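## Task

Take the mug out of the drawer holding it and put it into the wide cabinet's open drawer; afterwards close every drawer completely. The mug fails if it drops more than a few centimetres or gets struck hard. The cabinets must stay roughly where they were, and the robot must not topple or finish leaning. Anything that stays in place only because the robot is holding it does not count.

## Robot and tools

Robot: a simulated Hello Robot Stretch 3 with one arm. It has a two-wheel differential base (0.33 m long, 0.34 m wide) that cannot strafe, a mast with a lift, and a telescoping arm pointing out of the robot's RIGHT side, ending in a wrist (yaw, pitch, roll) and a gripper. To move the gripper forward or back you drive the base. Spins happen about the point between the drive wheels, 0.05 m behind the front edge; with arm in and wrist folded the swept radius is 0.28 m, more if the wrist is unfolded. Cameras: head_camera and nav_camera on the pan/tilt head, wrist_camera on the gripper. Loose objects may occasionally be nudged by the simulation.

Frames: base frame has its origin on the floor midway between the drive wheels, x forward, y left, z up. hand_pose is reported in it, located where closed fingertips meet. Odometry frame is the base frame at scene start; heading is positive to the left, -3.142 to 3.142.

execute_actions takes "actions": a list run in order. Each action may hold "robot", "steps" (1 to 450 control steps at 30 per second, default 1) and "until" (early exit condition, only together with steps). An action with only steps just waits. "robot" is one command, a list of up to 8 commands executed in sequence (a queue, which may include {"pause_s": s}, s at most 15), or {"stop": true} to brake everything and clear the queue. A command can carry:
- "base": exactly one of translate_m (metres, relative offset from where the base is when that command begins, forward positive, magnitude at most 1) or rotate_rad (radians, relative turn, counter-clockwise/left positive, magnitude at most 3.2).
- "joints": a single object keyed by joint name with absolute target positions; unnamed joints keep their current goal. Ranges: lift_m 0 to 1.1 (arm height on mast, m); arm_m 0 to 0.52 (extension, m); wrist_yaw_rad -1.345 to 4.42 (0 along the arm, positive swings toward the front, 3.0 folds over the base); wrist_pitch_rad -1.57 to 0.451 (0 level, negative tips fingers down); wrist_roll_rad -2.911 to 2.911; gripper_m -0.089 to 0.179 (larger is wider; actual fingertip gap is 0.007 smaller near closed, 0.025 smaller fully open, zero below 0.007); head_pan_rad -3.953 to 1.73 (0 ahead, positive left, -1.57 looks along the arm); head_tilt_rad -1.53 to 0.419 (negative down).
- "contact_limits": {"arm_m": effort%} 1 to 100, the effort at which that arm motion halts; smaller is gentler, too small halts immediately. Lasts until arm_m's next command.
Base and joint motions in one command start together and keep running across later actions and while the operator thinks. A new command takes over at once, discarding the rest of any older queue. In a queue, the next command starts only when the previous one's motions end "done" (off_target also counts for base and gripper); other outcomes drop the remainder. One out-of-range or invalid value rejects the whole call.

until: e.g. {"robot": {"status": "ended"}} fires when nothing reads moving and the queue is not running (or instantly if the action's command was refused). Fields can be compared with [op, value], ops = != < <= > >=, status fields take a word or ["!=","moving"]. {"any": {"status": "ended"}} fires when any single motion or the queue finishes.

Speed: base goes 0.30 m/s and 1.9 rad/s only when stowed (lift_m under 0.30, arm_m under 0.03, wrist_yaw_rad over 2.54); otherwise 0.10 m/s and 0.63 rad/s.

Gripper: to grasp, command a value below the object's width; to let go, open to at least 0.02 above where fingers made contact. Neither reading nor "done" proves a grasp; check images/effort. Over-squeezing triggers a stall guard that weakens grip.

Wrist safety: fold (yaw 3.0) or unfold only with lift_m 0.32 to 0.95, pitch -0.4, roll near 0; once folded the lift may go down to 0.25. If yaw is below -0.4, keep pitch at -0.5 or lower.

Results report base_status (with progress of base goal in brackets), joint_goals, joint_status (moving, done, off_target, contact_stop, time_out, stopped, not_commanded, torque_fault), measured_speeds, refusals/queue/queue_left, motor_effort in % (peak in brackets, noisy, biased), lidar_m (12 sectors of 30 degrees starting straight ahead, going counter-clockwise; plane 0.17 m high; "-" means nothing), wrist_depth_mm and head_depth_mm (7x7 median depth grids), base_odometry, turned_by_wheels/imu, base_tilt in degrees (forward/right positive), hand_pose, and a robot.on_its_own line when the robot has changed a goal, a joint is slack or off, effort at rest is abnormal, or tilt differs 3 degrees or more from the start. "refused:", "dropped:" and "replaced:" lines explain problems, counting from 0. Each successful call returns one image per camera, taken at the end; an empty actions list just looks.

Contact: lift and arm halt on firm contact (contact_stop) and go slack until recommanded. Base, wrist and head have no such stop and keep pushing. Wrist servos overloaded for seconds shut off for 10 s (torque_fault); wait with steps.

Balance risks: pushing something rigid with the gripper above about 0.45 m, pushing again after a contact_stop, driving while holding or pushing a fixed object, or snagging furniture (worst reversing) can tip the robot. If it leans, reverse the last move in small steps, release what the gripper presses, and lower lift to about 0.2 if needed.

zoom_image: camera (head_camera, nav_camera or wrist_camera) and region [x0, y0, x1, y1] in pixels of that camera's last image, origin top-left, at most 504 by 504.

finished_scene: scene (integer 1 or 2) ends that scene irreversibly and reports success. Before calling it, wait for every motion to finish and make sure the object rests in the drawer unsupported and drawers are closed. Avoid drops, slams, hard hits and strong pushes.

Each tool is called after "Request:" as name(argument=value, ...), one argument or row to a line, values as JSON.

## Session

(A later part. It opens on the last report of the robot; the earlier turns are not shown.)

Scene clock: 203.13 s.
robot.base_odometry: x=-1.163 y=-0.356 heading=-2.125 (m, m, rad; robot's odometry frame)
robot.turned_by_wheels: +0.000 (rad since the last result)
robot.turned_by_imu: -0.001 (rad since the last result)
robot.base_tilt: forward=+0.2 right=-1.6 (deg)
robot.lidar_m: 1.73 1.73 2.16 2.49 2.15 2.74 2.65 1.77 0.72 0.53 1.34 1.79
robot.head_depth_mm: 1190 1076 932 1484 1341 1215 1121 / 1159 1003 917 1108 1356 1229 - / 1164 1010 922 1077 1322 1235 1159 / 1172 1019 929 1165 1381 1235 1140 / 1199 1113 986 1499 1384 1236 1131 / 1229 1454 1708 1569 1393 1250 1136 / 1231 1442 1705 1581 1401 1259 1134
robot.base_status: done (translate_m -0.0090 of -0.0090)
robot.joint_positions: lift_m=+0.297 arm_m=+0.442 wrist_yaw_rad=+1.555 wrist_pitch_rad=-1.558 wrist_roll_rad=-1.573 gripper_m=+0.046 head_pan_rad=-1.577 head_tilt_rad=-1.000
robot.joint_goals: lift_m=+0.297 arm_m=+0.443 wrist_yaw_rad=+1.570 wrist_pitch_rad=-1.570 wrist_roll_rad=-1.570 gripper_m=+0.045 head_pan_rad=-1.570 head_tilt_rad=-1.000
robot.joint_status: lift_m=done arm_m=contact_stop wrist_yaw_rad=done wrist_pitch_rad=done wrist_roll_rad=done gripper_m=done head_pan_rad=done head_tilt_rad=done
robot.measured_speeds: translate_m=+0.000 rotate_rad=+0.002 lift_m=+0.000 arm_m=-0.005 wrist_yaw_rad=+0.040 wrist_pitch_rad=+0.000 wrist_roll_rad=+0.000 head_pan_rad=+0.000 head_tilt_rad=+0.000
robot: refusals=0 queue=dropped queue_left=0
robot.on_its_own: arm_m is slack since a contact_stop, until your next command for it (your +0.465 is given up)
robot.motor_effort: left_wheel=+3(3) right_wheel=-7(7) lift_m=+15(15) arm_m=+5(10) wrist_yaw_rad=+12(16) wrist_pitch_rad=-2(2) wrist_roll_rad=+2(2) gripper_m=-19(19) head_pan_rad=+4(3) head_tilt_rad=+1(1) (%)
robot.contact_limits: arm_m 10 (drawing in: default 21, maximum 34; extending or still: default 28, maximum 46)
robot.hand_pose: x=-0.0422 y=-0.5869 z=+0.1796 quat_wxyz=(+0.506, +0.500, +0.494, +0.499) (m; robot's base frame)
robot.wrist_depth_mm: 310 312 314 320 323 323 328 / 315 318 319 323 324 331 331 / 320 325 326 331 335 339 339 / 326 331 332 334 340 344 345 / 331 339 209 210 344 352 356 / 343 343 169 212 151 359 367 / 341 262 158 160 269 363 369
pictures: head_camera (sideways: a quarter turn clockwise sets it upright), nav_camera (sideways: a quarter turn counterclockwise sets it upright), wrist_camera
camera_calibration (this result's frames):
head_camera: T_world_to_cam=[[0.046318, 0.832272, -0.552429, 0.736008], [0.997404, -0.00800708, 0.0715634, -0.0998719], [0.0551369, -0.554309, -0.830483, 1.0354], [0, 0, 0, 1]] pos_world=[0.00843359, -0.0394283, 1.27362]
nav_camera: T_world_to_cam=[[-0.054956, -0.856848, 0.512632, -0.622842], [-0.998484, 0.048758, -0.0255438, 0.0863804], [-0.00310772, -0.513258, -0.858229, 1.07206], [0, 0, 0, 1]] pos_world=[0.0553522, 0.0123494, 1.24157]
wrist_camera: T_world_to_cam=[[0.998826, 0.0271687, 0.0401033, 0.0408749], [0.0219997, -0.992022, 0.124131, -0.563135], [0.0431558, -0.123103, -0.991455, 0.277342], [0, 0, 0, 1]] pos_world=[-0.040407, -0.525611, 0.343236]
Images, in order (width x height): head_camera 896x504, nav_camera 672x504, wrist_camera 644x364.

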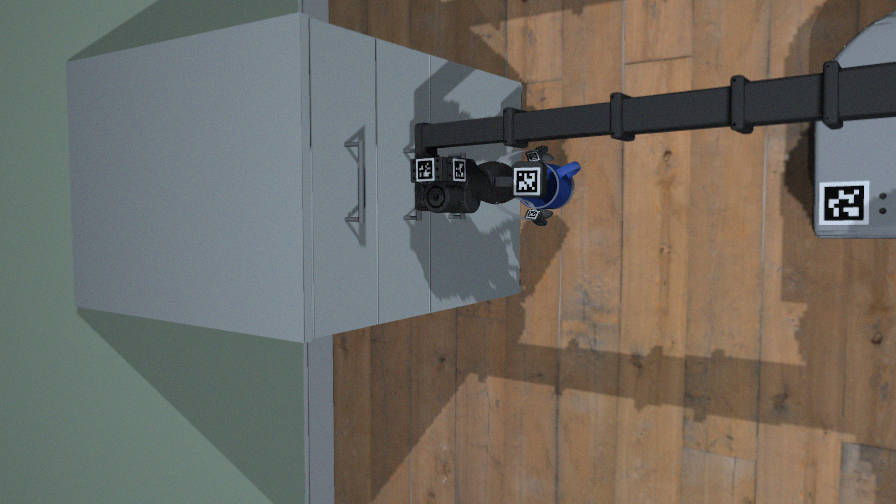

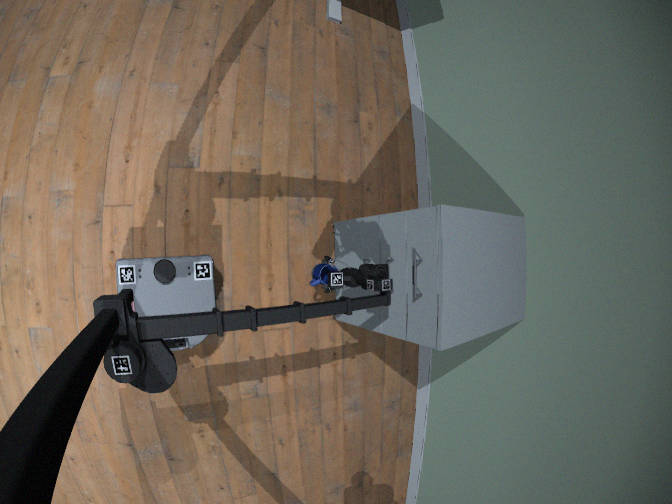

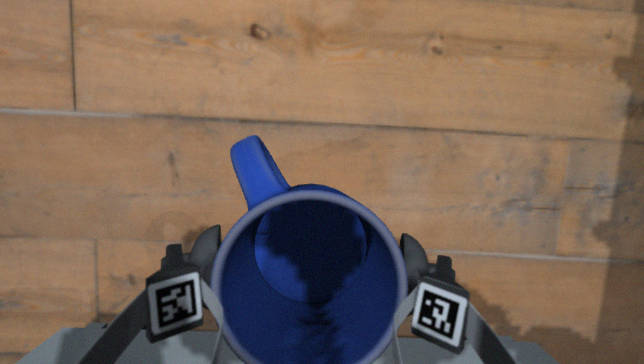

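Request:
execute_actions(
  actions=[
    {"robot":{"joints":{"arm_m":0.12}},"steps":60,"until":{"robot":{"arm_m":["<",0.40]}}},
    {"robot":{"base":{"rotate_rad":2.283},"joints":{"lift_m":0.58,"head_pan_rad":-0.6,"head_tilt_rad":-0.8}},"steps":250,"until":{"robot":{"base_status":["!=","moving"]}}},
    {"robot":{"base":{"translate_m":1.0}},"steps":300,"until":{"robot":{"translate_m":[">=",0.70]}}},
    {"robot":{"base":{"translate_m":0.98}},"steps":200},
  ],
)

Request:
execute_actions(
  actions=[
    {"steps":200,"until":{"robot":{"base_status":["!=","moving"]}}},
    {"robot":{"base":{"rotate_rad":0.824},"joints":{"arm_m":0.30,"head_pan_rad":-1.57,"head_tilt_rad":-1.0}},"steps":250,"until":{"robot":{"status":"ended"}}},
  ],
)

Scene clock: 250.87 s.
robot.base_odometry: x=+0.187 y=-0.141 heading=+0.158 (m, m, rad; robot's odometry frame)
robot.turned_by_wheels: +2.283 (rad since the last result)
robot.turned_by_imu: +2.308 (rad since the last result)
robot.base_tilt: forward=-0.5 right=-1.5 (deg)
robot.lidar_m: 0.76 1.74 1.74 1.97 2.30 1.84 1.92 2.63 2.42 1.76 0.68 0.68
robot.head_depth_mm: 875 947 1138 1695 1524 1309 1156 / 885 966 1112 1335 1303 1273 1161 / 898 981 1132 1375 1201 1283 1170 / 909 995 1149 1371 1226 1313 1174 / 917 1009 1172 1411 1260 1319 1185 / 934 1029 1193 1430 1264 1346 1185 / 946 1047 1212 1441 1280 1359 1194
robot.base_status: moving (translate_m +0.6667 of +0.9800)
robot.joint_positions: lift_m=+0.579 arm_m=+0.120 wrist_yaw_rad=+1.569 wrist_pitch_rad=-1.558 wrist_roll_rad=-1.573 gripper_m=+0.046 head_pan_rad=-0.607 head_tilt_rad=-0.804
robot.joint_goals: lift_m=+0.580 arm_m=+0.120 wrist_yaw_rad=+1.570 wrist_pitch_rad=-1.570 wrist_roll_rad=-1.570 gripper_m=+0.045 head_pan_rad=-0.600 head_tilt_rad=-0.800
robot.joint_status: lift_m=done arm_m=done wrist_yaw_rad=done wrist_pitch_rad=done wrist_roll_rad=done gripper_m=done head_pan_rad=done head_tilt_rad=done
robot.measured_speeds: translate_m=+0.100 rotate_rad=+0.000 lift_m=+0.000 arm_m=+0.000 wrist_yaw_rad=+0.000 wrist_pitch_rad=+0.000 wrist_roll_rad=+0.000 head_pan_rad=+0.000 head_tilt_rad=+0.000
robot: refusals=0 queue=running queue_left=0
robot.motor_effort: left_wheel=+3(4) right_wheel=+3(6) lift_m=+32(34) arm_m=-3(1) wrist_yaw_rad=+2(9) wrist_pitch_rad=-2(2) wrist_roll_rad=+2(2) gripper_m=-18(20) head_pan_rad=+3(36) head_tilt_rad=+2(13) (%)
robot.hand_pose: x=-0.0422 y=-0.2651 z=+0.4615 quat_wxyz=(+0.503, +0.497, +0.497, +0.503) (m; robot's base frame)
robot.wrist_depth_mm: 581 575 - - 599 608 608 / 598 590 - - 608 615 634 / 603 593 613 618 625 617 633 / 610 618 614 621 633 630 648 / 619 628 209 212 651 646 658 / 648 646 169 210 149 666 671 / 644 661 158 160 674 674 568
pictures: head_camera (sideways: a quarter turn clockwise sets it upright), nav_camera (sideways: a quarter turn counterclockwise sets it upright), wrist_camera
camera_calibration (this result's frames):
head_camera: T_world_to_cam=[[-0.558222, 0.438207, -0.70453, 0.937876], [0.559266, 0.825975, 0.0706189, -0.0959878], [0.61287, -0.354599, -0.706152, 0.870328], [0, 0, 0, 1]] pos_world=[0.0438285, -0.0230832, 1.28212]
nav_camera: T_world_to_cam=[[0.579602, -0.463399, 0.670315, -0.832152], [-0.600226, -0.799131, -0.0334529, 0.0942554], [0.551172, -0.382951, -0.741322, 0.916682], [0, 0, 0, 1]] pos_world=[0.0336424, 0.0407488, 1.24051]
wrist_camera: T_world_to_cam=[[0.998379, 0.0403806, 0.0401034, 0.024311], [0.0351221, -0.991644, 0.124131, -0.278212], [0.0447808, -0.122521, -0.991455, 0.596709], [0, 0, 0, 1]] pos_world=[-0.0412214, -0.203759, 0.62517]
Images, in order (width x height): head_camera 896x504, nav_camera 672x504, wrist_camera 644x364.

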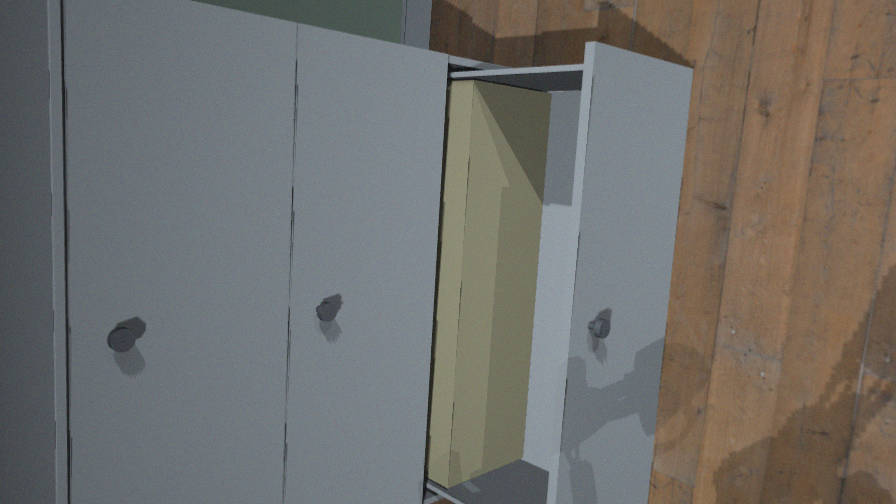

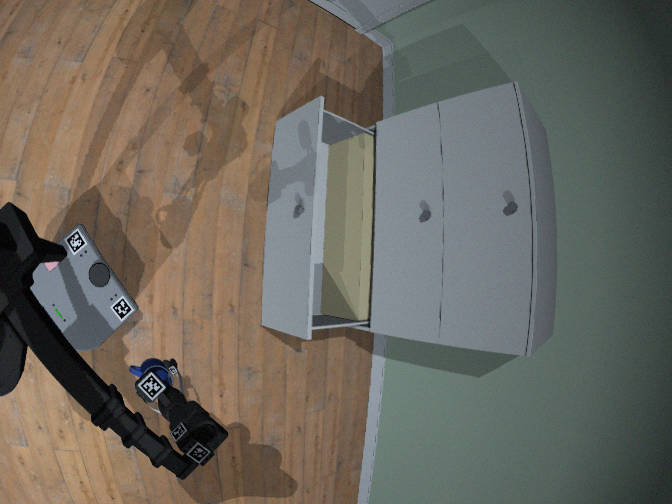

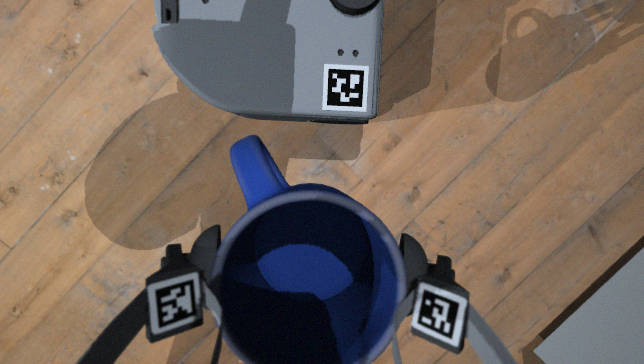

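Scene clock: 257.23 s.
robot.base_odometry: x=+0.497 y=-0.092 heading=+0.982 (m, m, rad; robot's odometry frame)
robot.turned_by_wheels: +0.824 (rad since the last result)
robot.turned_by_imu: +0.833 (rad since the last result)
robot.base_tilt: forward=+0.2 right=-1.6 (deg)
robot.lidar_m: 1.50 1.58 2.15 2.52 2.61 3.37 2.58 1.79 0.47 0.45 0.46 0.61
robot.head_depth_mm: 710 827 999 1213 1164 - - / 708 831 973 1293 1072 1209 1146 / 709 830 987 1291 1042 1215 1149 / 710 828 1001 1237 1138 1224 1136 / 704 827 1006 1245 1137 1227 1130 / 707 829 1002 1251 1332 1232 1137 / 706 831 999 1238 1208 1239 1148
robot.base_status: done (rotate_rad +0.8239 of +0.8240)
robot.joint_positions: lift_m=+0.579 arm_m=+0.300 wrist_yaw_rad=+1.569 wrist_pitch_rad=-1.558 wrist_roll_rad=-1.573 gripper_m=+0.046 head_pan_rad=-1.563 head_tilt_rad=-0.988
robot.joint_goals: lift_m=+0.580 arm_m=+0.300 wrist_yaw_rad=+1.570 wrist_pitch_rad=-1.570 wrist_roll_rad=-1.570 gripper_m=+0.045 head_pan_rad=-1.570 head_tilt_rad=-1.000
robot.joint_status: lift_m=done arm_m=done wrist_yaw_rad=done wrist_pitch_rad=done wrist_roll_rad=done gripper_m=done head_pan_rad=done head_tilt_rad=done
robot.measured_speeds: translate_m=+0.000 rotate_rad=+0.000 lift_m=+0.000 arm_m=+0.000 wrist_yaw_rad=+0.000 wrist_pitch_rad=+0.000 wrist_roll_rad=+0.000 head_pan_rad=+0.000 head_tilt_rad=+0.000
robot: refusals=0 queue=done queue_left=0
robot.motor_effort: left_wheel=+0(5) right_wheel=+1(5) lift_m=+32(32) arm_m=+2(3) wrist_yaw_rad=+1(2) wrist_pitch_rad=-2(2) wrist_roll_rad=+2(2) gripper_m=-20(20) head_pan_rad=-2(37) head_tilt_rad=-3(15) (%)
robot.hand_pose: x=-0.0422 y=-0.4447 z=+0.4615 quat_wxyz=(+0.503, +0.497, +0.497, +0.503) (m; robot's base frame)
robot.wrist_depth_mm: 579 585 587 595 591 610 607 / 589 583 602 596 607 615 603 / 600 605 604 611 611 625 634 / 612 525 349 537 548 557 586 / 257 260 209 210 270 273 278 / 384 501 169 211 150 605 611 / 381 588 158 160 584 613 610
pictures: head_camera (sideways: a quarter turn clockwise sets it upright), nav_camera (sideways: a quarter turn counterclockwise sets it upright), wrist_camera
camera_calibration (this result's frames):
head_camera: T_world_to_cam=[[0.0351844, 0.825791, -0.562878, 0.749689], [0.997415, 0.00629781, 0.0715859, -0.0999024], [0.0626598, -0.563942, -0.823434, 1.02619], [0, 0, 0, 1]] pos_world=[0.00896587, -0.0397465, 1.27413]
nav_camera: T_world_to_cam=[[-0.0434877, -0.85098, 0.523395, -0.636934], [-0.999046, 0.0350117, -0.0260835, 0.0870869], [0.00387157, -0.52403, -0.851691, 1.06352], [0, 0, 0, 1]] pos_world=[0.0551876, 0.0122488, 1.24143]
wrist_camera: T_world_to_cam=[[0.998379, 0.0403885, 0.0401033, 0.0315648], [0.0351299, -0.991644, 0.124131, -0.456258], [0.0447816, -0.122521, -0.991455, 0.574712], [0, 0, 0, 1]] pos_world=[-0.0412219, -0.383306, 0.625171]
Images, in order (width x height): head_camera 896x504, nav_camera 672x504, wrist_camera 644x364.

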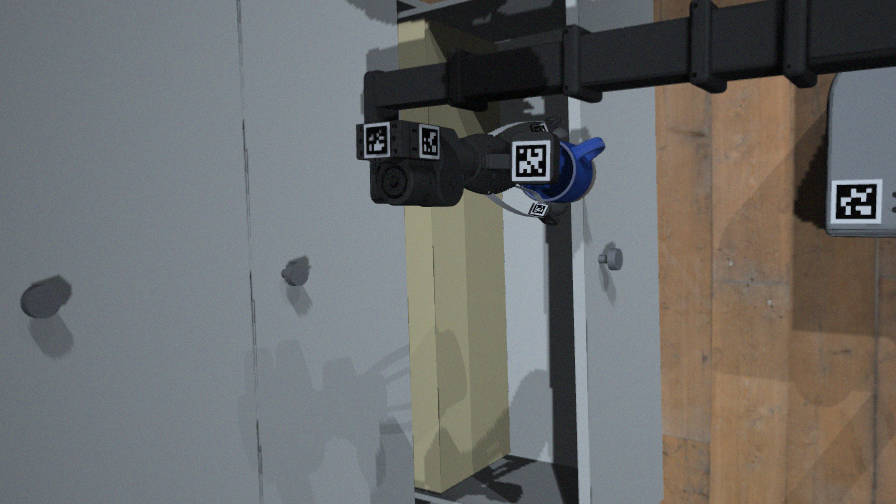

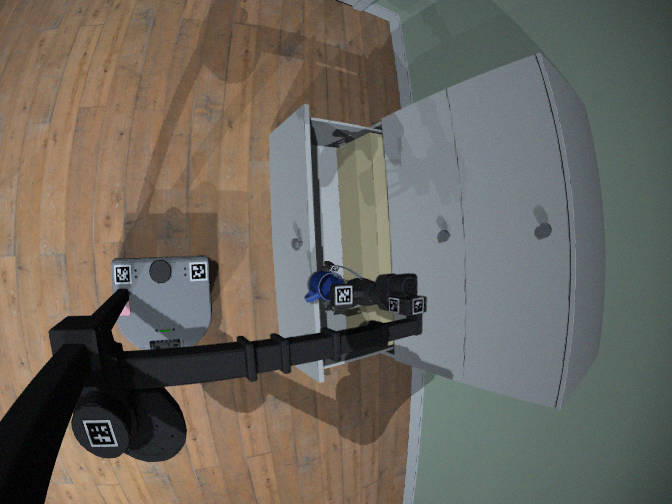

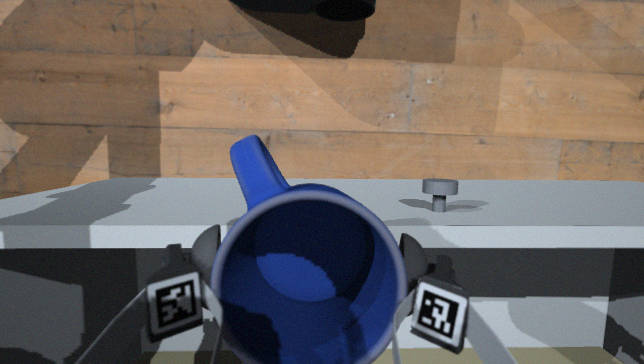

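Request:
execute_actions(
  actions=[
    {"robot":{"joints":{"arm_m":0.465}},"steps":100,"until":{"robot":{"arm_m":[">",0.43]}}},
    {"robot":{"joints":{"lift_m":0.26}},"steps":250,"until":{"robot":{"status":"ended"}}},
  ],
)

Scene clock: 279.77 s.
robot.base_odometry: x=+0.497 y=-0.092 heading=+0.982 (m, m, rad; robot's odometry frame)
robot.turned_by_wheels: +0.000 (rad since the last result)
robot.turned_by_imu: -0.002 (rad since the last result)
robot.base_tilt: forward=+0.2 right=-1.5 (deg)
robot.lidar_m: 1.51 1.58 2.15 2.52 2.61 3.37 2.58 1.80 0.47 0.45 0.46 0.61
robot.head_depth_mm: 711 831 1001 1206 1140 1212 1126 / 706 827 1003 1216 1133 1211 - / 709 830 1003 1229 1069 1217 1149 / 708 827 1001 1238 1134 1233 1133 / 706 827 1003 1235 1135 1233 1133 / 707 829 1001 1243 1330 1237 1136 / 708 829 997 1228 1206 1239 1138
robot.base_status: done (rotate_rad +0.8239 of +0.8240)
robot.joint_positions: lift_m=+0.260 arm_m=+0.465 wrist_yaw_rad=+1.569 wrist_pitch_rad=-1.558 wrist_roll_rad=-1.573 gripper_m=+0.046 head_pan_rad=-1.563 head_tilt_rad=-0.988
robot.joint_goals: lift_m=+0.260 arm_m=+0.465 wrist_yaw_rad=+1.570 wrist_pitch_rad=-1.570 wrist_roll_rad=-1.570 gripper_m=+0.045 head_pan_rad=-1.570 head_tilt_rad=-1.000
robot.joint_status: lift_m=done arm_m=done wrist_yaw_rad=done wrist_pitch_rad=done wrist_roll_rad=done gripper_m=done head_pan_rad=done head_tilt_rad=done
robot.measured_speeds: translate_m=+0.000 rotate_rad=+0.000 lift_m=+0.000 arm_m=+0.000 wrist_yaw_rad=+0.000 wrist_pitch_rad=+0.000 wrist_roll_rad=+0.000 head_pan_rad=+0.000 head_tilt_rad=+0.000
robot: refusals=0 queue=done queue_left=0
robot.motor_effort: left_wheel=-1(1) right_wheel=+1(1) lift_m=+13(30) arm_m=+2(1) wrist_yaw_rad=+1(1) wrist_pitch_rad=-2(2) wrist_roll_rad=+2(2) gripper_m=-18(19) head_pan_rad=-3(1) head_tilt_rad=-3(3) (%)
robot.hand_pose: x=-0.0422 y=-0.6097 z=+0.1427 quat_wxyz=(+0.503, +0.497, +0.497, +0.503) (m; robot's base frame)
robot.wrist_depth_mm: 216 219 220 223 225 228 228 / 221 222 225 227 228 232 234 / 226 227 227 231 232 236 239 / 229 231 233 235 239 240 242 / 234 232 210 209 240 245 247 / 239 238 169 211 150 248 254 / 246 245 158 160 253 258 257
pictures: head_camera (sideways: a quarter turn clockwise sets it upright), nav_camera (sideways: a quarter turn counterclockwise sets it upright), wrist_camera
camera_calibration (this result's frames):
head_camera: T_world_to_cam=[[0.0351852, 0.825791, -0.562878, 0.749689], [0.997415, 0.00629685, 0.0715859, -0.0999024], [0.0626593, -0.563942, -0.823434, 1.02619], [0, 0, 0, 1]] pos_world=[0.00896584, -0.0397465, 1.27413]
nav_camera: T_world_to_cam=[[-0.0434885, -0.85098, 0.523395, -0.636934], [-0.999046, 0.0350126, -0.0260835, 0.0870869], [0.00387107, -0.52403, -0.851691, 1.06352], [0, 0, 0, 1]] pos_world=[0.0551876, 0.0122488, 1.24143]
wrist_camera: T_world_to_cam=[[0.998379, 0.0403881, 0.0401035, 0.0510171], [0.0351295, -0.991644, 0.124131, -0.580298], [0.0447818, -0.122521, -0.991455, 0.238332], [0, 0, 0, 1]] pos_world=[-0.0412218, -0.548309, 0.306283]
Images, in order (width x height): head_camera 896x504, nav_camera 672x504, wrist_camera 644x364.

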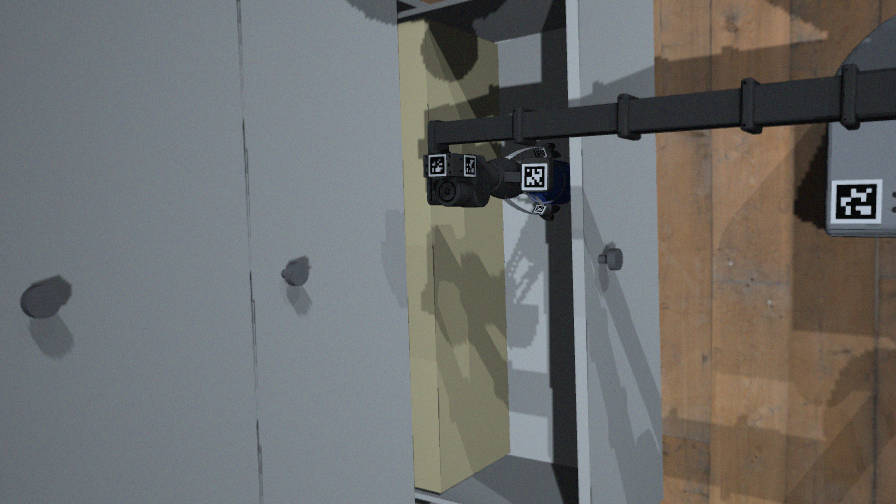

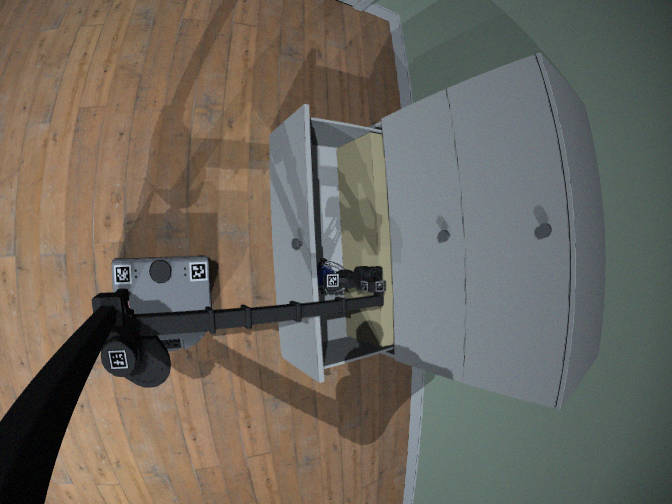

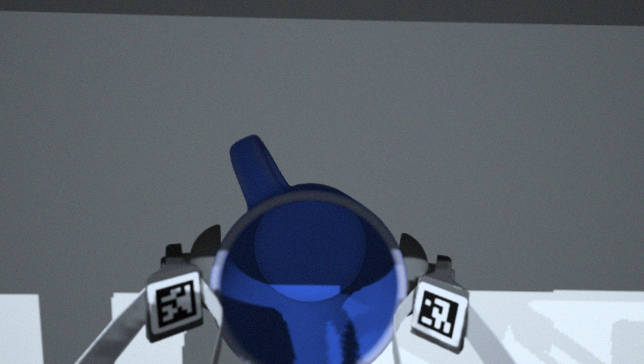

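Request:
execute_actions(
  actions=[],
)

Scene clock: 286.83 s.
robot.base_odometry: x=+0.497 y=-0.092 heading=+0.982 (m, m, rad; robot's odometry frame)
robot.turned_by_wheels: +0.000 (rad since the last result)
robot.turned_by_imu: -0.001 (rad since the last result)
robot.base_tilt: forward=+0.2 right=-1.5 (deg)
robot.lidar_m: 1.50 1.58 2.14 2.53 2.61 3.37 2.58 1.79 0.47 0.45 0.46 0.61
robot.head_depth_mm: 709 831 1002 1211 1141 1211 1123 / 708 830 1002 1213 1136 1211 - / 708 827 1002 1227 1069 1212 1147 / 708 828 1002 1241 1134 1224 1130 / 705 830 1001 1242 1133 1228 1136 / 706 827 1007 1244 1334 1241 1138 / 709 831 998 1242 1204 1246 1138
robot.base_status: done (rotate_rad +0.8239 of +0.8240)
robot.joint_positions: lift_m=+0.260 arm_m=+0.465 wrist_yaw_rad=+1.569 wrist_pitch_rad=-1.558 wrist_roll_rad=-1.573 gripper_m=+0.046 head_pan_rad=-1.563 head_tilt_rad=-0.988
robot.joint_goals: lift_m=+0.260 arm_m=+0.465 wrist_yaw_rad=+1.570 wrist_pitch_rad=-1.570 wrist_roll_rad=-1.570 gripper_m=+0.045 head_pan_rad=-1.570 head_tilt_rad=-1.000
robot.joint_status: lift_m=done arm_m=done wrist_yaw_rad=done wrist_pitch_rad=done wrist_roll_rad=done gripper_m=done head_pan_rad=done head_tilt_rad=done
robot.measured_speeds: translate_m=+0.000 rotate_rad=+0.000 lift_m=+0.000 arm_m=+0.000 wrist_yaw_rad=+0.000 wrist_pitch_rad=+0.000 wrist_roll_rad=+0.000 head_pan_rad=+0.000 head_tilt_rad=+0.000
robot: refusals=0 queue=done queue_left=0
robot.motor_effort: left_wheel=+0(1) right_wheel=+1(1) lift_m=+14(14) arm_m=+2(2) wrist_yaw_rad=+2(3) wrist_pitch_rad=-2(2) wrist_roll_rad=+2(2) gripper_m=-19(19) head_pan_rad=-2(3) head_tilt_rad=-3(4) (%)
robot.hand_pose: x=-0.0422 y=-0.6097 z=+0.1427 quat_wxyz=(+0.503, +0.497, +0.497, +0.503) (m; robot's base frame)
robot.wrist_depth_mm: 216 217 221 222 225 224 229 / 218 222 226 227 228 231 232 / 227 226 227 230 233 236 239 / 230 232 232 235 238 239 241 / 235 235 211 210 241 245 248 / 238 239 170 210 150 250 254 / 245 246 158 160 253 256 257
pictures: head_camera (sideways: a quarter turn clockwise sets it upright), nav_camera (sideways: a quarter turn counterclockwise sets it upright), wrist_camera
camera_calibration (this result's frames):
head_camera: T_world_to_cam=[[0.0351854, 0.825791, -0.562878, 0.749689], [0.997415, 0.00629661, 0.0715859, -0.0999024], [0.0626592, -0.563942, -0.823434, 1.02619], [0, 0, 0, 1]] pos_world=[0.00896583, -0.0397465, 1.27413]
nav_camera: T_world_to_cam=[[-0.0434887, -0.85098, 0.523395, -0.636934], [-0.999046, 0.0350129, -0.0260835, 0.0870869], [0.00387094, -0.52403, -0.851691, 1.06352], [0, 0, 0, 1]] pos_world=[0.0551876, 0.0122487, 1.24143]
wrist_camera: T_world_to_cam=[[0.998379, 0.0403882, 0.0401035, 0.0510172], [0.0351296, -0.991644, 0.124131, -0.580298], [0.0447818, -0.122521, -0.991455, 0.238332], [0, 0, 0, 1]] pos_world=[-0.0412218, -0.548309, 0.306283]
Images, in order (width x height): head_camera 896x504, nav_camera 672x504, wrist_camera 644x364.

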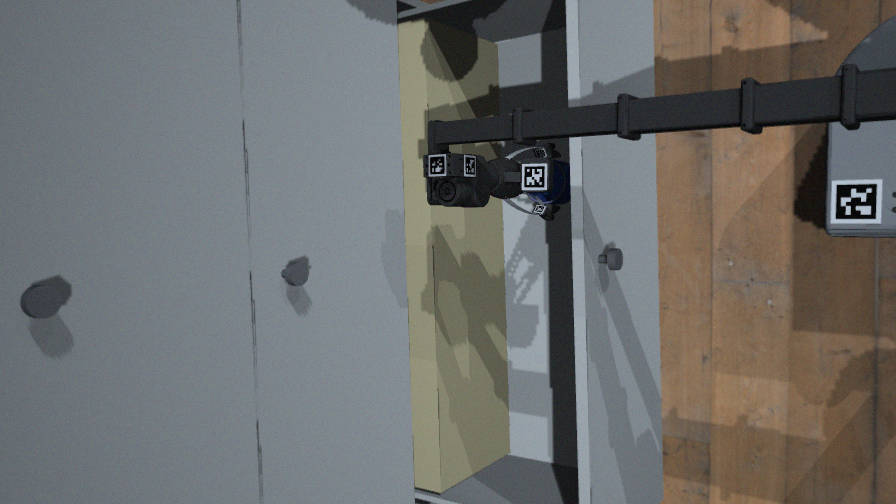

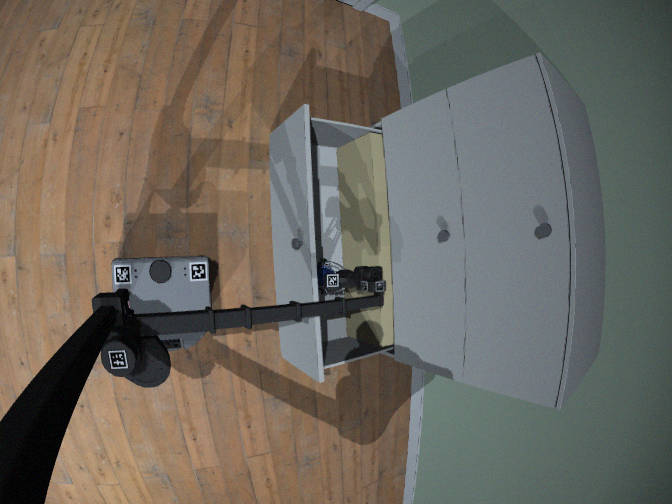

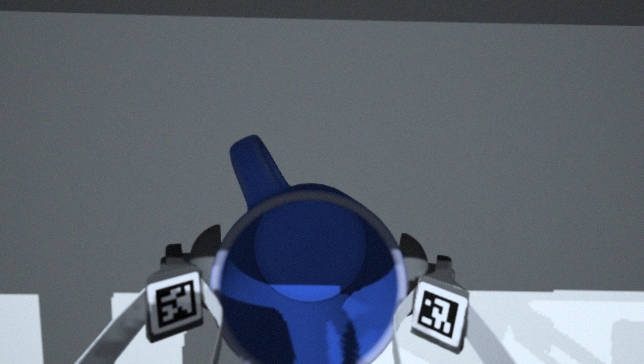

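Request:
execute_actions(
  actions=[
    {"robot":{"joints":{"lift_m":0.244}},"steps":90,"until":{"robot":{"status":"ended"}}},
  ],
)

Scene clock: 290.77 s.
robot.base_odometry: x=+0.497 y=-0.092 heading=+0.982 (m, m, rad; robot's odometry frame)
robot.turned_by_wheels: +0.000 (rad since the last result)
robot.turned_by_imu: -0.001 (rad since the last result)
robot.base_tilt: forward=+0.1 right=-1.5 (deg)
robot.lidar_m: 1.50 1.58 2.14 2.52 2.61 3.37 2.58 1.79 0.47 0.45 0.46 0.61
robot.head_depth_mm: 708 828 1001 1209 1142 1216 1123 / 708 832 1005 1211 1142 1218 - / 707 828 1005 1218 1065 1217 1153 / 706 826 997 1244 1134 1225 1130 / 706 827 1001 1245 1136 1232 1130 / 708 831 1001 1252 1321 1234 1136 / 709 828 996 1239 1212 1241 1151
robot.base_status: done (rotate_rad +0.8239 of +0.8240)
robot.joint_positions: lift_m=+0.244 arm_m=+0.465 wrist_yaw_rad=+1.569 wrist_pitch_rad=-1.558 wrist_roll_rad=-1.573 gripper_m=+0.046 head_pan_rad=-1.563 head_tilt_rad=-0.988
robot.joint_goals: lift_m=+0.244 arm_m=+0.465 wrist_yaw_rad=+1.570 wrist_pitch_rad=-1.570 wrist_roll_rad=-1.570 gripper_m=+0.045 head_pan_rad=-1.570 head_tilt_rad=-1.000
robot.joint_status: lift_m=done arm_m=done wrist_yaw_rad=done wrist_pitch_rad=done wrist_roll_rad=done gripper_m=done head_pan_rad=done head_tilt_rad=done
robot.measured_speeds: translate_m=+0.000 rotate_rad=+0.000 lift_m=+0.000 arm_m=+0.000 wrist_yaw_rad=+0.000 wrist_pitch_rad=+0.000 wrist_roll_rad=+0.000 head_pan_rad=+0.000 head_tilt_rad=+0.000
robot: refusals=0 queue=done queue_left=0
robot.motor_effort: left_wheel=-1(0) right_wheel=+2(1) lift_m=+14(13) arm_m=+2(2) wrist_yaw_rad=+1(2) wrist_pitch_rad=-2(2) wrist_roll_rad=+2(2) gripper_m=-18(19) head_pan_rad=-3(3) head_tilt_rad=-3(3) (%)
robot.hand_pose: x=-0.0422 y=-0.6097 z=+0.1266 quat_wxyz=(+0.503, +0.497, +0.497, +0.503) (m; robot's base frame)
robot.wrist_depth_mm: 201 203 206 207 208 210 213 / 206 207 210 212 213 216 217 / 209 210 211 216 217 219 223 / 212 215 216 218 221 223 227 / 217 220 210 210 225 230 231 / 223 223 169 210 150 234 233 / 225 231 158 160 235 238 240
pictures: head_camera (sideways: a quarter turn clockwise sets it upright), nav_camera (sideways: a quarter turn counterclockwise sets it upright), wrist_camera
camera_calibration (this result's frames):
head_camera: T_world_to_cam=[[0.0351851, 0.825791, -0.562878, 0.749689], [0.997415, 0.00629697, 0.0715859, -0.0999024], [0.0626594, -0.563942, -0.823434, 1.02619], [0, 0, 0, 1]] pos_world=[0.00896584, -0.0397465, 1.27413]
nav_camera: T_world_to_cam=[[-0.0434884, -0.85098, 0.523395, -0.636934], [-0.999046, 0.0350125, -0.0260835, 0.0870869], [0.00387113, -0.52403, -0.851691, 1.06352], [0, 0, 0, 1]] pos_world=[0.0551876, 0.0122488, 1.24143]
wrist_camera: T_world_to_cam=[[0.998379, 0.0403882, 0.0401035, 0.0516591], [0.0351296, -0.991644, 0.124131, -0.578313], [0.0447818, -0.122521, -0.991455, 0.222465], [0, 0, 0, 1]] pos_world=[-0.0412218, -0.54831, 0.290279]
Images, in order (width x height): head_camera 896x504, nav_camera 672x504, wrist_camera 644x364.

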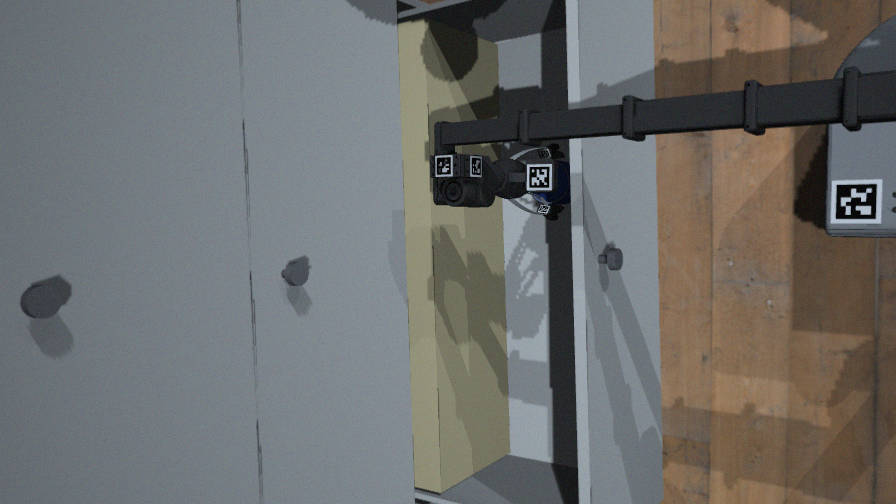

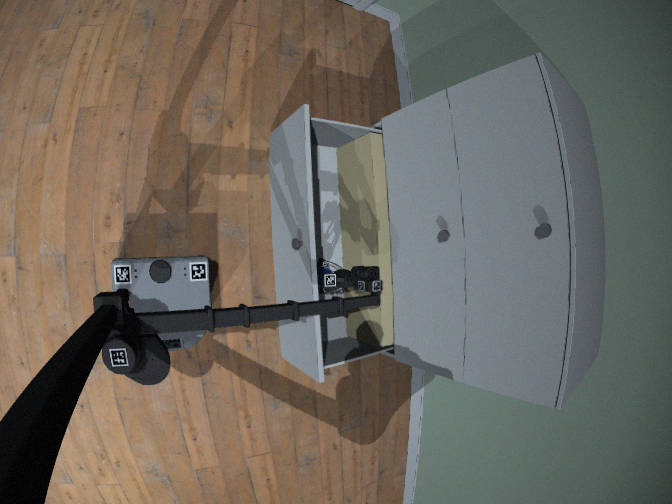

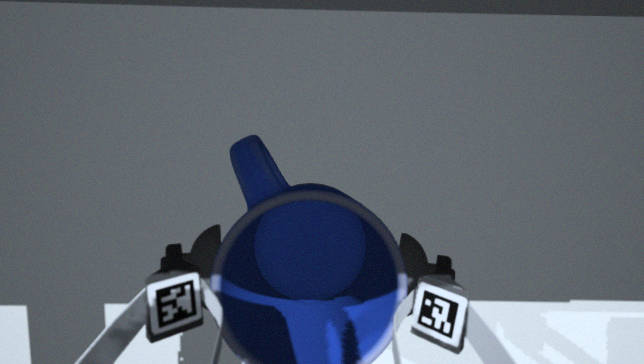

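Request:
execute_actions(
  actions=[
    {"robot":[{"joints":{"lift_m":0.239}},{"joints":{"gripper_m":0.135}}],"steps":150,"until":{"robot":{"status":"ended"}}},
  ],
)

Scene clock: 294.67 s.
robot.base_odometry: x=+0.497 y=-0.092 heading=+0.982 (m, m, rad; robot's odometry frame)
robot.turned_by_wheels: +0.000 (rad since the last result)
robot.turned_by_imu: -0.001 (rad since the last result)
robot.base_tilt: forward=+0.2 right=-1.5 (deg)
robot.lidar_m: 1.50 1.58 2.15 2.52 2.61 3.39 2.57 1.79 0.47 0.45 0.46 0.61
robot.head_depth_mm: 710 830 1002 1218 1139 1210 1127 / 707 828 1005 1215 1134 1215 - / 706 831 1008 1222 1071 1216 1147 / 709 832 1002 1246 1133 1221 1131 / 706 827 1000 1248 1132 1231 1126 / 706 830 1003 1253 1334 1246 1133 / 707 826 1005 1236 1205 1245 1147
robot.base_status: done (rotate_rad +0.8239 of +0.8240)
robot.joint_positions: lift_m=+0.240 arm_m=+0.465 wrist_yaw_rad=+1.569 wrist_pitch_rad=-1.560 wrist_roll_rad=-1.573 gripper_m=+0.135 head_pan_rad=-1.563 head_tilt_rad=-0.988
robot.joint_goals: lift_m=+0.239 arm_m=+0.465 wrist_yaw_rad=+1.570 wrist_pitch_rad=-1.570 wrist_roll_rad=-1.570 gripper_m=+0.135 head_pan_rad=-1.570 head_tilt_rad=-1.000
robot.joint_status: lift_m=done arm_m=done wrist_yaw_rad=done wrist_pitch_rad=done wrist_roll_rad=done gripper_m=done head_pan_rad=done head_tilt_rad=done
robot.measured_speeds: translate_m=+0.000 rotate_rad=+0.000 lift_m=+0.000 arm_m=+0.000 wrist_yaw_rad=+0.000 wrist_pitch_rad=+0.000 wrist_roll_rad=+0.000 head_pan_rad=+0.000 head_tilt_rad=+0.000
robot: refusals=0 queue=done queue_left=0
robot.motor_effort: left_wheel=+0(2) right_wheel=+2(2) lift_m=+11(13) arm_m=+0(2) wrist_yaw_rad=+2(1) wrist_pitch_rad=-2(2) wrist_roll_rad=+2(2) gripper_m=+2(94) head_pan_rad=-2(1) head_tilt_rad=-3(3) (%)
robot.hand_pose: x=-0.0425 y=-0.6098 z=+0.1218 quat_wxyz=(+0.503, +0.497, +0.498, +0.502) (m; robot's base frame)
robot.wrist_depth_mm: 196 199 201 201 203 207 207 / 200 202 205 206 209 210 213 / 205 207 207 211 213 215 215 / 210 209 211 214 217 219 221 / 212 214 214 211 219 221 226 / 218 - 198 214 224 227 230 / 224 226 161 168 229 - 236
pictures: head_camera (sideways: a quarter turn clockwise sets it upright), nav_camera (sideways: a quarter turn counterclockwise sets it upright), wrist_camera
camera_calibration (this result's frames):
head_camera: T_world_to_cam=[[0.0351851, 0.825791, -0.562878, 0.749689], [0.997415, 0.00629697, 0.0715859, -0.0999024], [0.0626594, -0.563942, -0.823434, 1.02619], [0, 0, 0, 1]] pos_world=[0.00896584, -0.0397465, 1.27413]
nav_camera: T_world_to_cam=[[-0.0434884, -0.85098, 0.523395, -0.636934], [-0.999046, 0.0350125, -0.0260835, 0.0870869], [0.00387113, -0.52403, -0.851691, 1.06352], [0, 0, 0, 1]] pos_world=[0.0551876, 0.0122488, 1.24143]
wrist_camera: T_world_to_cam=[[0.998405, 0.0408927, 0.0389327, 0.0526129], [0.0357763, -0.991626, 0.124087, -0.577842], [0.043681, -0.122497, -0.991507, 0.217621], [0, 0, 0, 1]] pos_world=[-0.0413618, -0.548496, 0.285427]
Images, in order (width x height): head_camera 896x504, nav_camera 672x504, wrist_camera 644x364.

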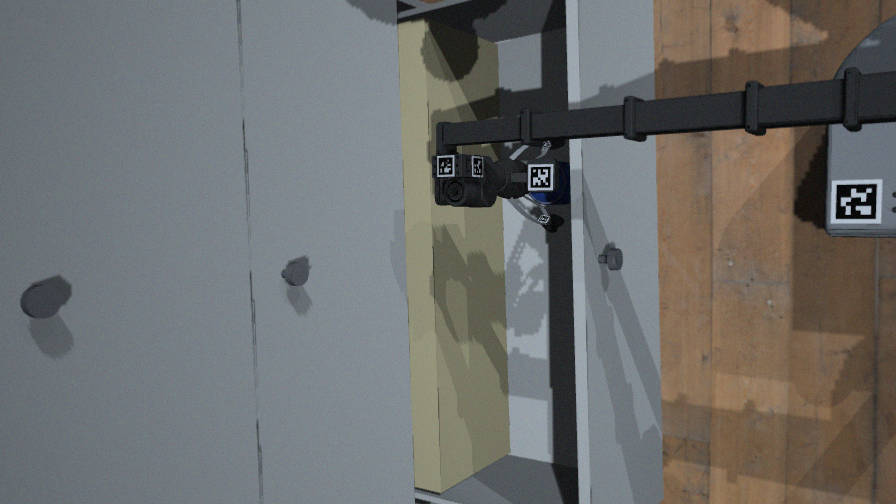

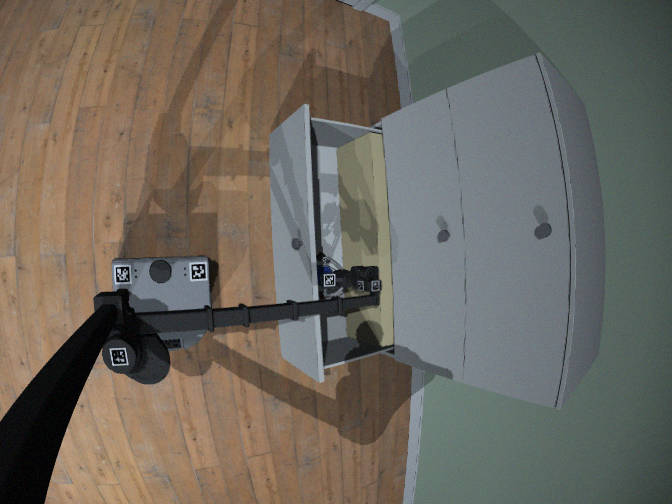

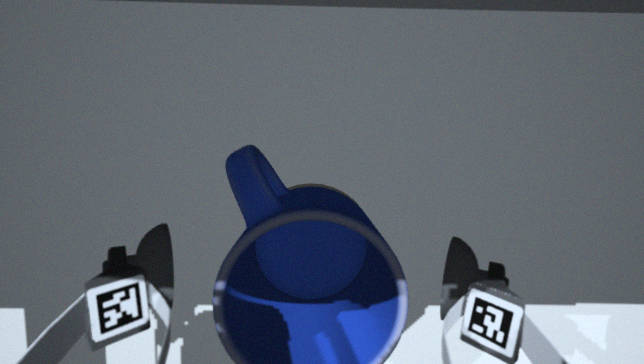

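Request:
execute_actions(
  actions=[
    {"robot":{"joints":{"lift_m":0.54}},"steps":200,"until":{"robot":{"lift_m":[">",0.38]}}},
    {"robot":{"joints":{"gripper_m":0.0,"wrist_pitch_rad":0.0}},"steps":200,"until":{"robot":{"lift_m":[">",0.5]}}},
    {"robot":{"joints":{"arm_m":0.0,"wrist_roll_rad":0.0}},"steps":200,"until":{"robot":{"arm_m":["<",0.15]}}},
    {"robot":{"joints":{"wrist_yaw_rad":0.0}},"steps":200,"until":{"robot":{"status":"ended"}}},
  ],
)

Scene clock: 306.00 s.
robot.base_odometry: x=+0.497 y=-0.092 heading=+0.982 (m, m, rad; robot's odometry frame)
robot.turned_by_wheels: +0.000 (rad since the last result)
robot.turned_by_imu: -0.002 (rad since the last result)
robot.base_tilt: forward=+0.2 right=-1.6 (deg)
robot.lidar_m: 1.50 1.58 2.14 2.52 2.61 3.37 2.58 1.78 0.47 0.45 0.46 0.61
robot.head_depth_mm: 710 827 1002 1212 1138 1218 - / 708 831 998 1238 1136 1241 - / 709 832 1005 1236 1071 - - / 706 825 1005 1239 1133 1222 1133 / 707 827 1002 1245 1136 1227 1127 / 707 830 1004 1247 1333 1234 1137 / 710 831 1001 1237 1203 1250 1142
robot.base_status: done (rotate_rad +0.8239 of +0.8240)
robot.joint_positions: lift_m=+0.539 arm_m=+0.000 wrist_yaw_rad=+0.003 wrist_pitch_rad=-0.025 wrist_roll_rad=-0.003 gripper_m=+0.000 head_pan_rad=-1.563 head_tilt_rad=-0.988
robot.joint_goals: lift_m=+0.540 arm_m=+0.000 wrist_yaw_rad=+0.000 wrist_pitch_rad=+0.000 wrist_roll_rad=+0.000 gripper_m=+0.000 head_pan_rad=-1.570 head_tilt_rad=-1.000
robot.joint_status: lift_m=done arm_m=done wrist_yaw_rad=done wrist_pitch_rad=done wrist_roll_rad=done gripper_m=done head_pan_rad=done head_tilt_rad=done
robot.measured_speeds: translate_m=+0.000 rotate_rad=+0.000 lift_m=+0.000 arm_m=+0.000 wrist_yaw_rad=+0.000 wrist_pitch_rad=+0.000 wrist_roll_rad=+0.000 head_pan_rad=+0.000 head_tilt_rad=+0.000
robot: refusals=0 queue=done queue_left=0
robot.motor_effort: left_wheel=-1(0) right_wheel=+2(2) lift_m=+30(32) arm_m=-2(4) wrist_yaw_rad=-2(3) wrist_pitch_rad=+8(9) wrist_roll_rad=+2(4) gripper_m=-3(92) head_pan_rad=-2(2) head_tilt_rad=-3(3) (%)
robot.hand_pose: x=-0.0207 y=-0.4010 z=+0.6477 quat_wxyz=(+0.708, +0.010, -0.706, -0.008) (m; robot's base frame)
robot.wrist_depth_mm: 476 489 479 501 506 506 981 / 489 496 504 518 514 524 - / 495 507 519 520 525 538 - / 507 514 526 525 543 557 - / 522 543 538 541 556 570 - / 539 549 555 - 580 584 - / 570 585 595 624 604 - -
pictures: head_camera (sideways: a quarter turn clockwise sets it upright), nav_camera (sideways: a quarter turn counterclockwise sets it upright), wrist_camera
camera_calibration (this result's frames):
head_camera: T_world_to_cam=[[0.0351862, 0.825792, -0.562875, 0.749685], [0.997415, 0.00629542, 0.0715859, -0.0999023], [0.0626586, -0.563939, -0.823436, 1.02619], [0, 0, 0, 1]] pos_world=[0.00896579, -0.0397464, 1.27413]
nav_camera: T_world_to_cam=[[-0.0434895, -0.850981, 0.523392, -0.63693], [-0.999046, 0.0350139, -0.0260833, 0.0870867], [0.00387042, -0.524027, -0.851693, 1.06352], [0, 0, 0, 1]] pos_world=[0.0551876, 0.0122489, 1.24143]
wrist_camera: T_world_to_cam=[[-0.998681, 0.0243888, 0.0451777, -0.0501731], [-0.0410808, 0.148175, -0.988107, 0.739059], [-0.030793, -0.98866, -0.146978, -0.132206], [0, 0, 0, 1]] pos_world=[-0.0238168, -0.238993, 0.713105]
Images, in order (width x height): head_camera 896x504, nav_camera 672x504, wrist_camera 644x364.

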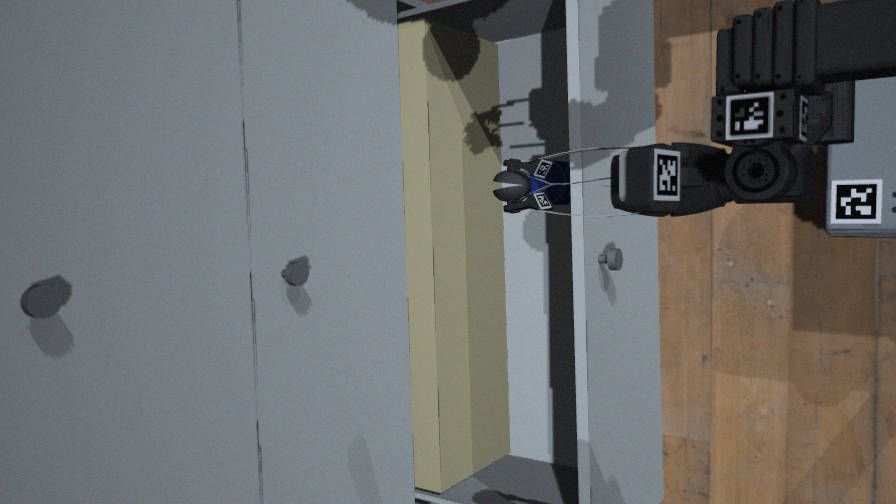

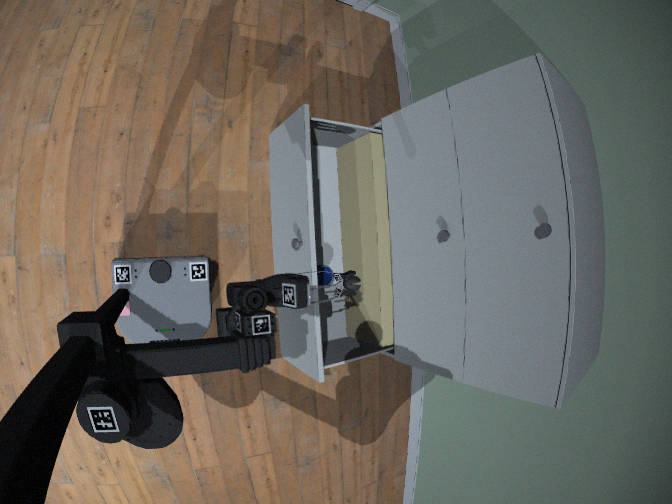

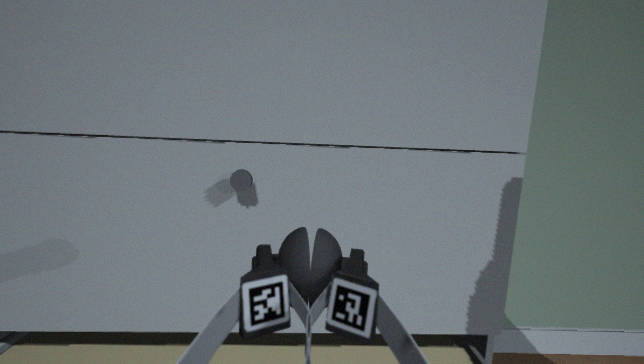

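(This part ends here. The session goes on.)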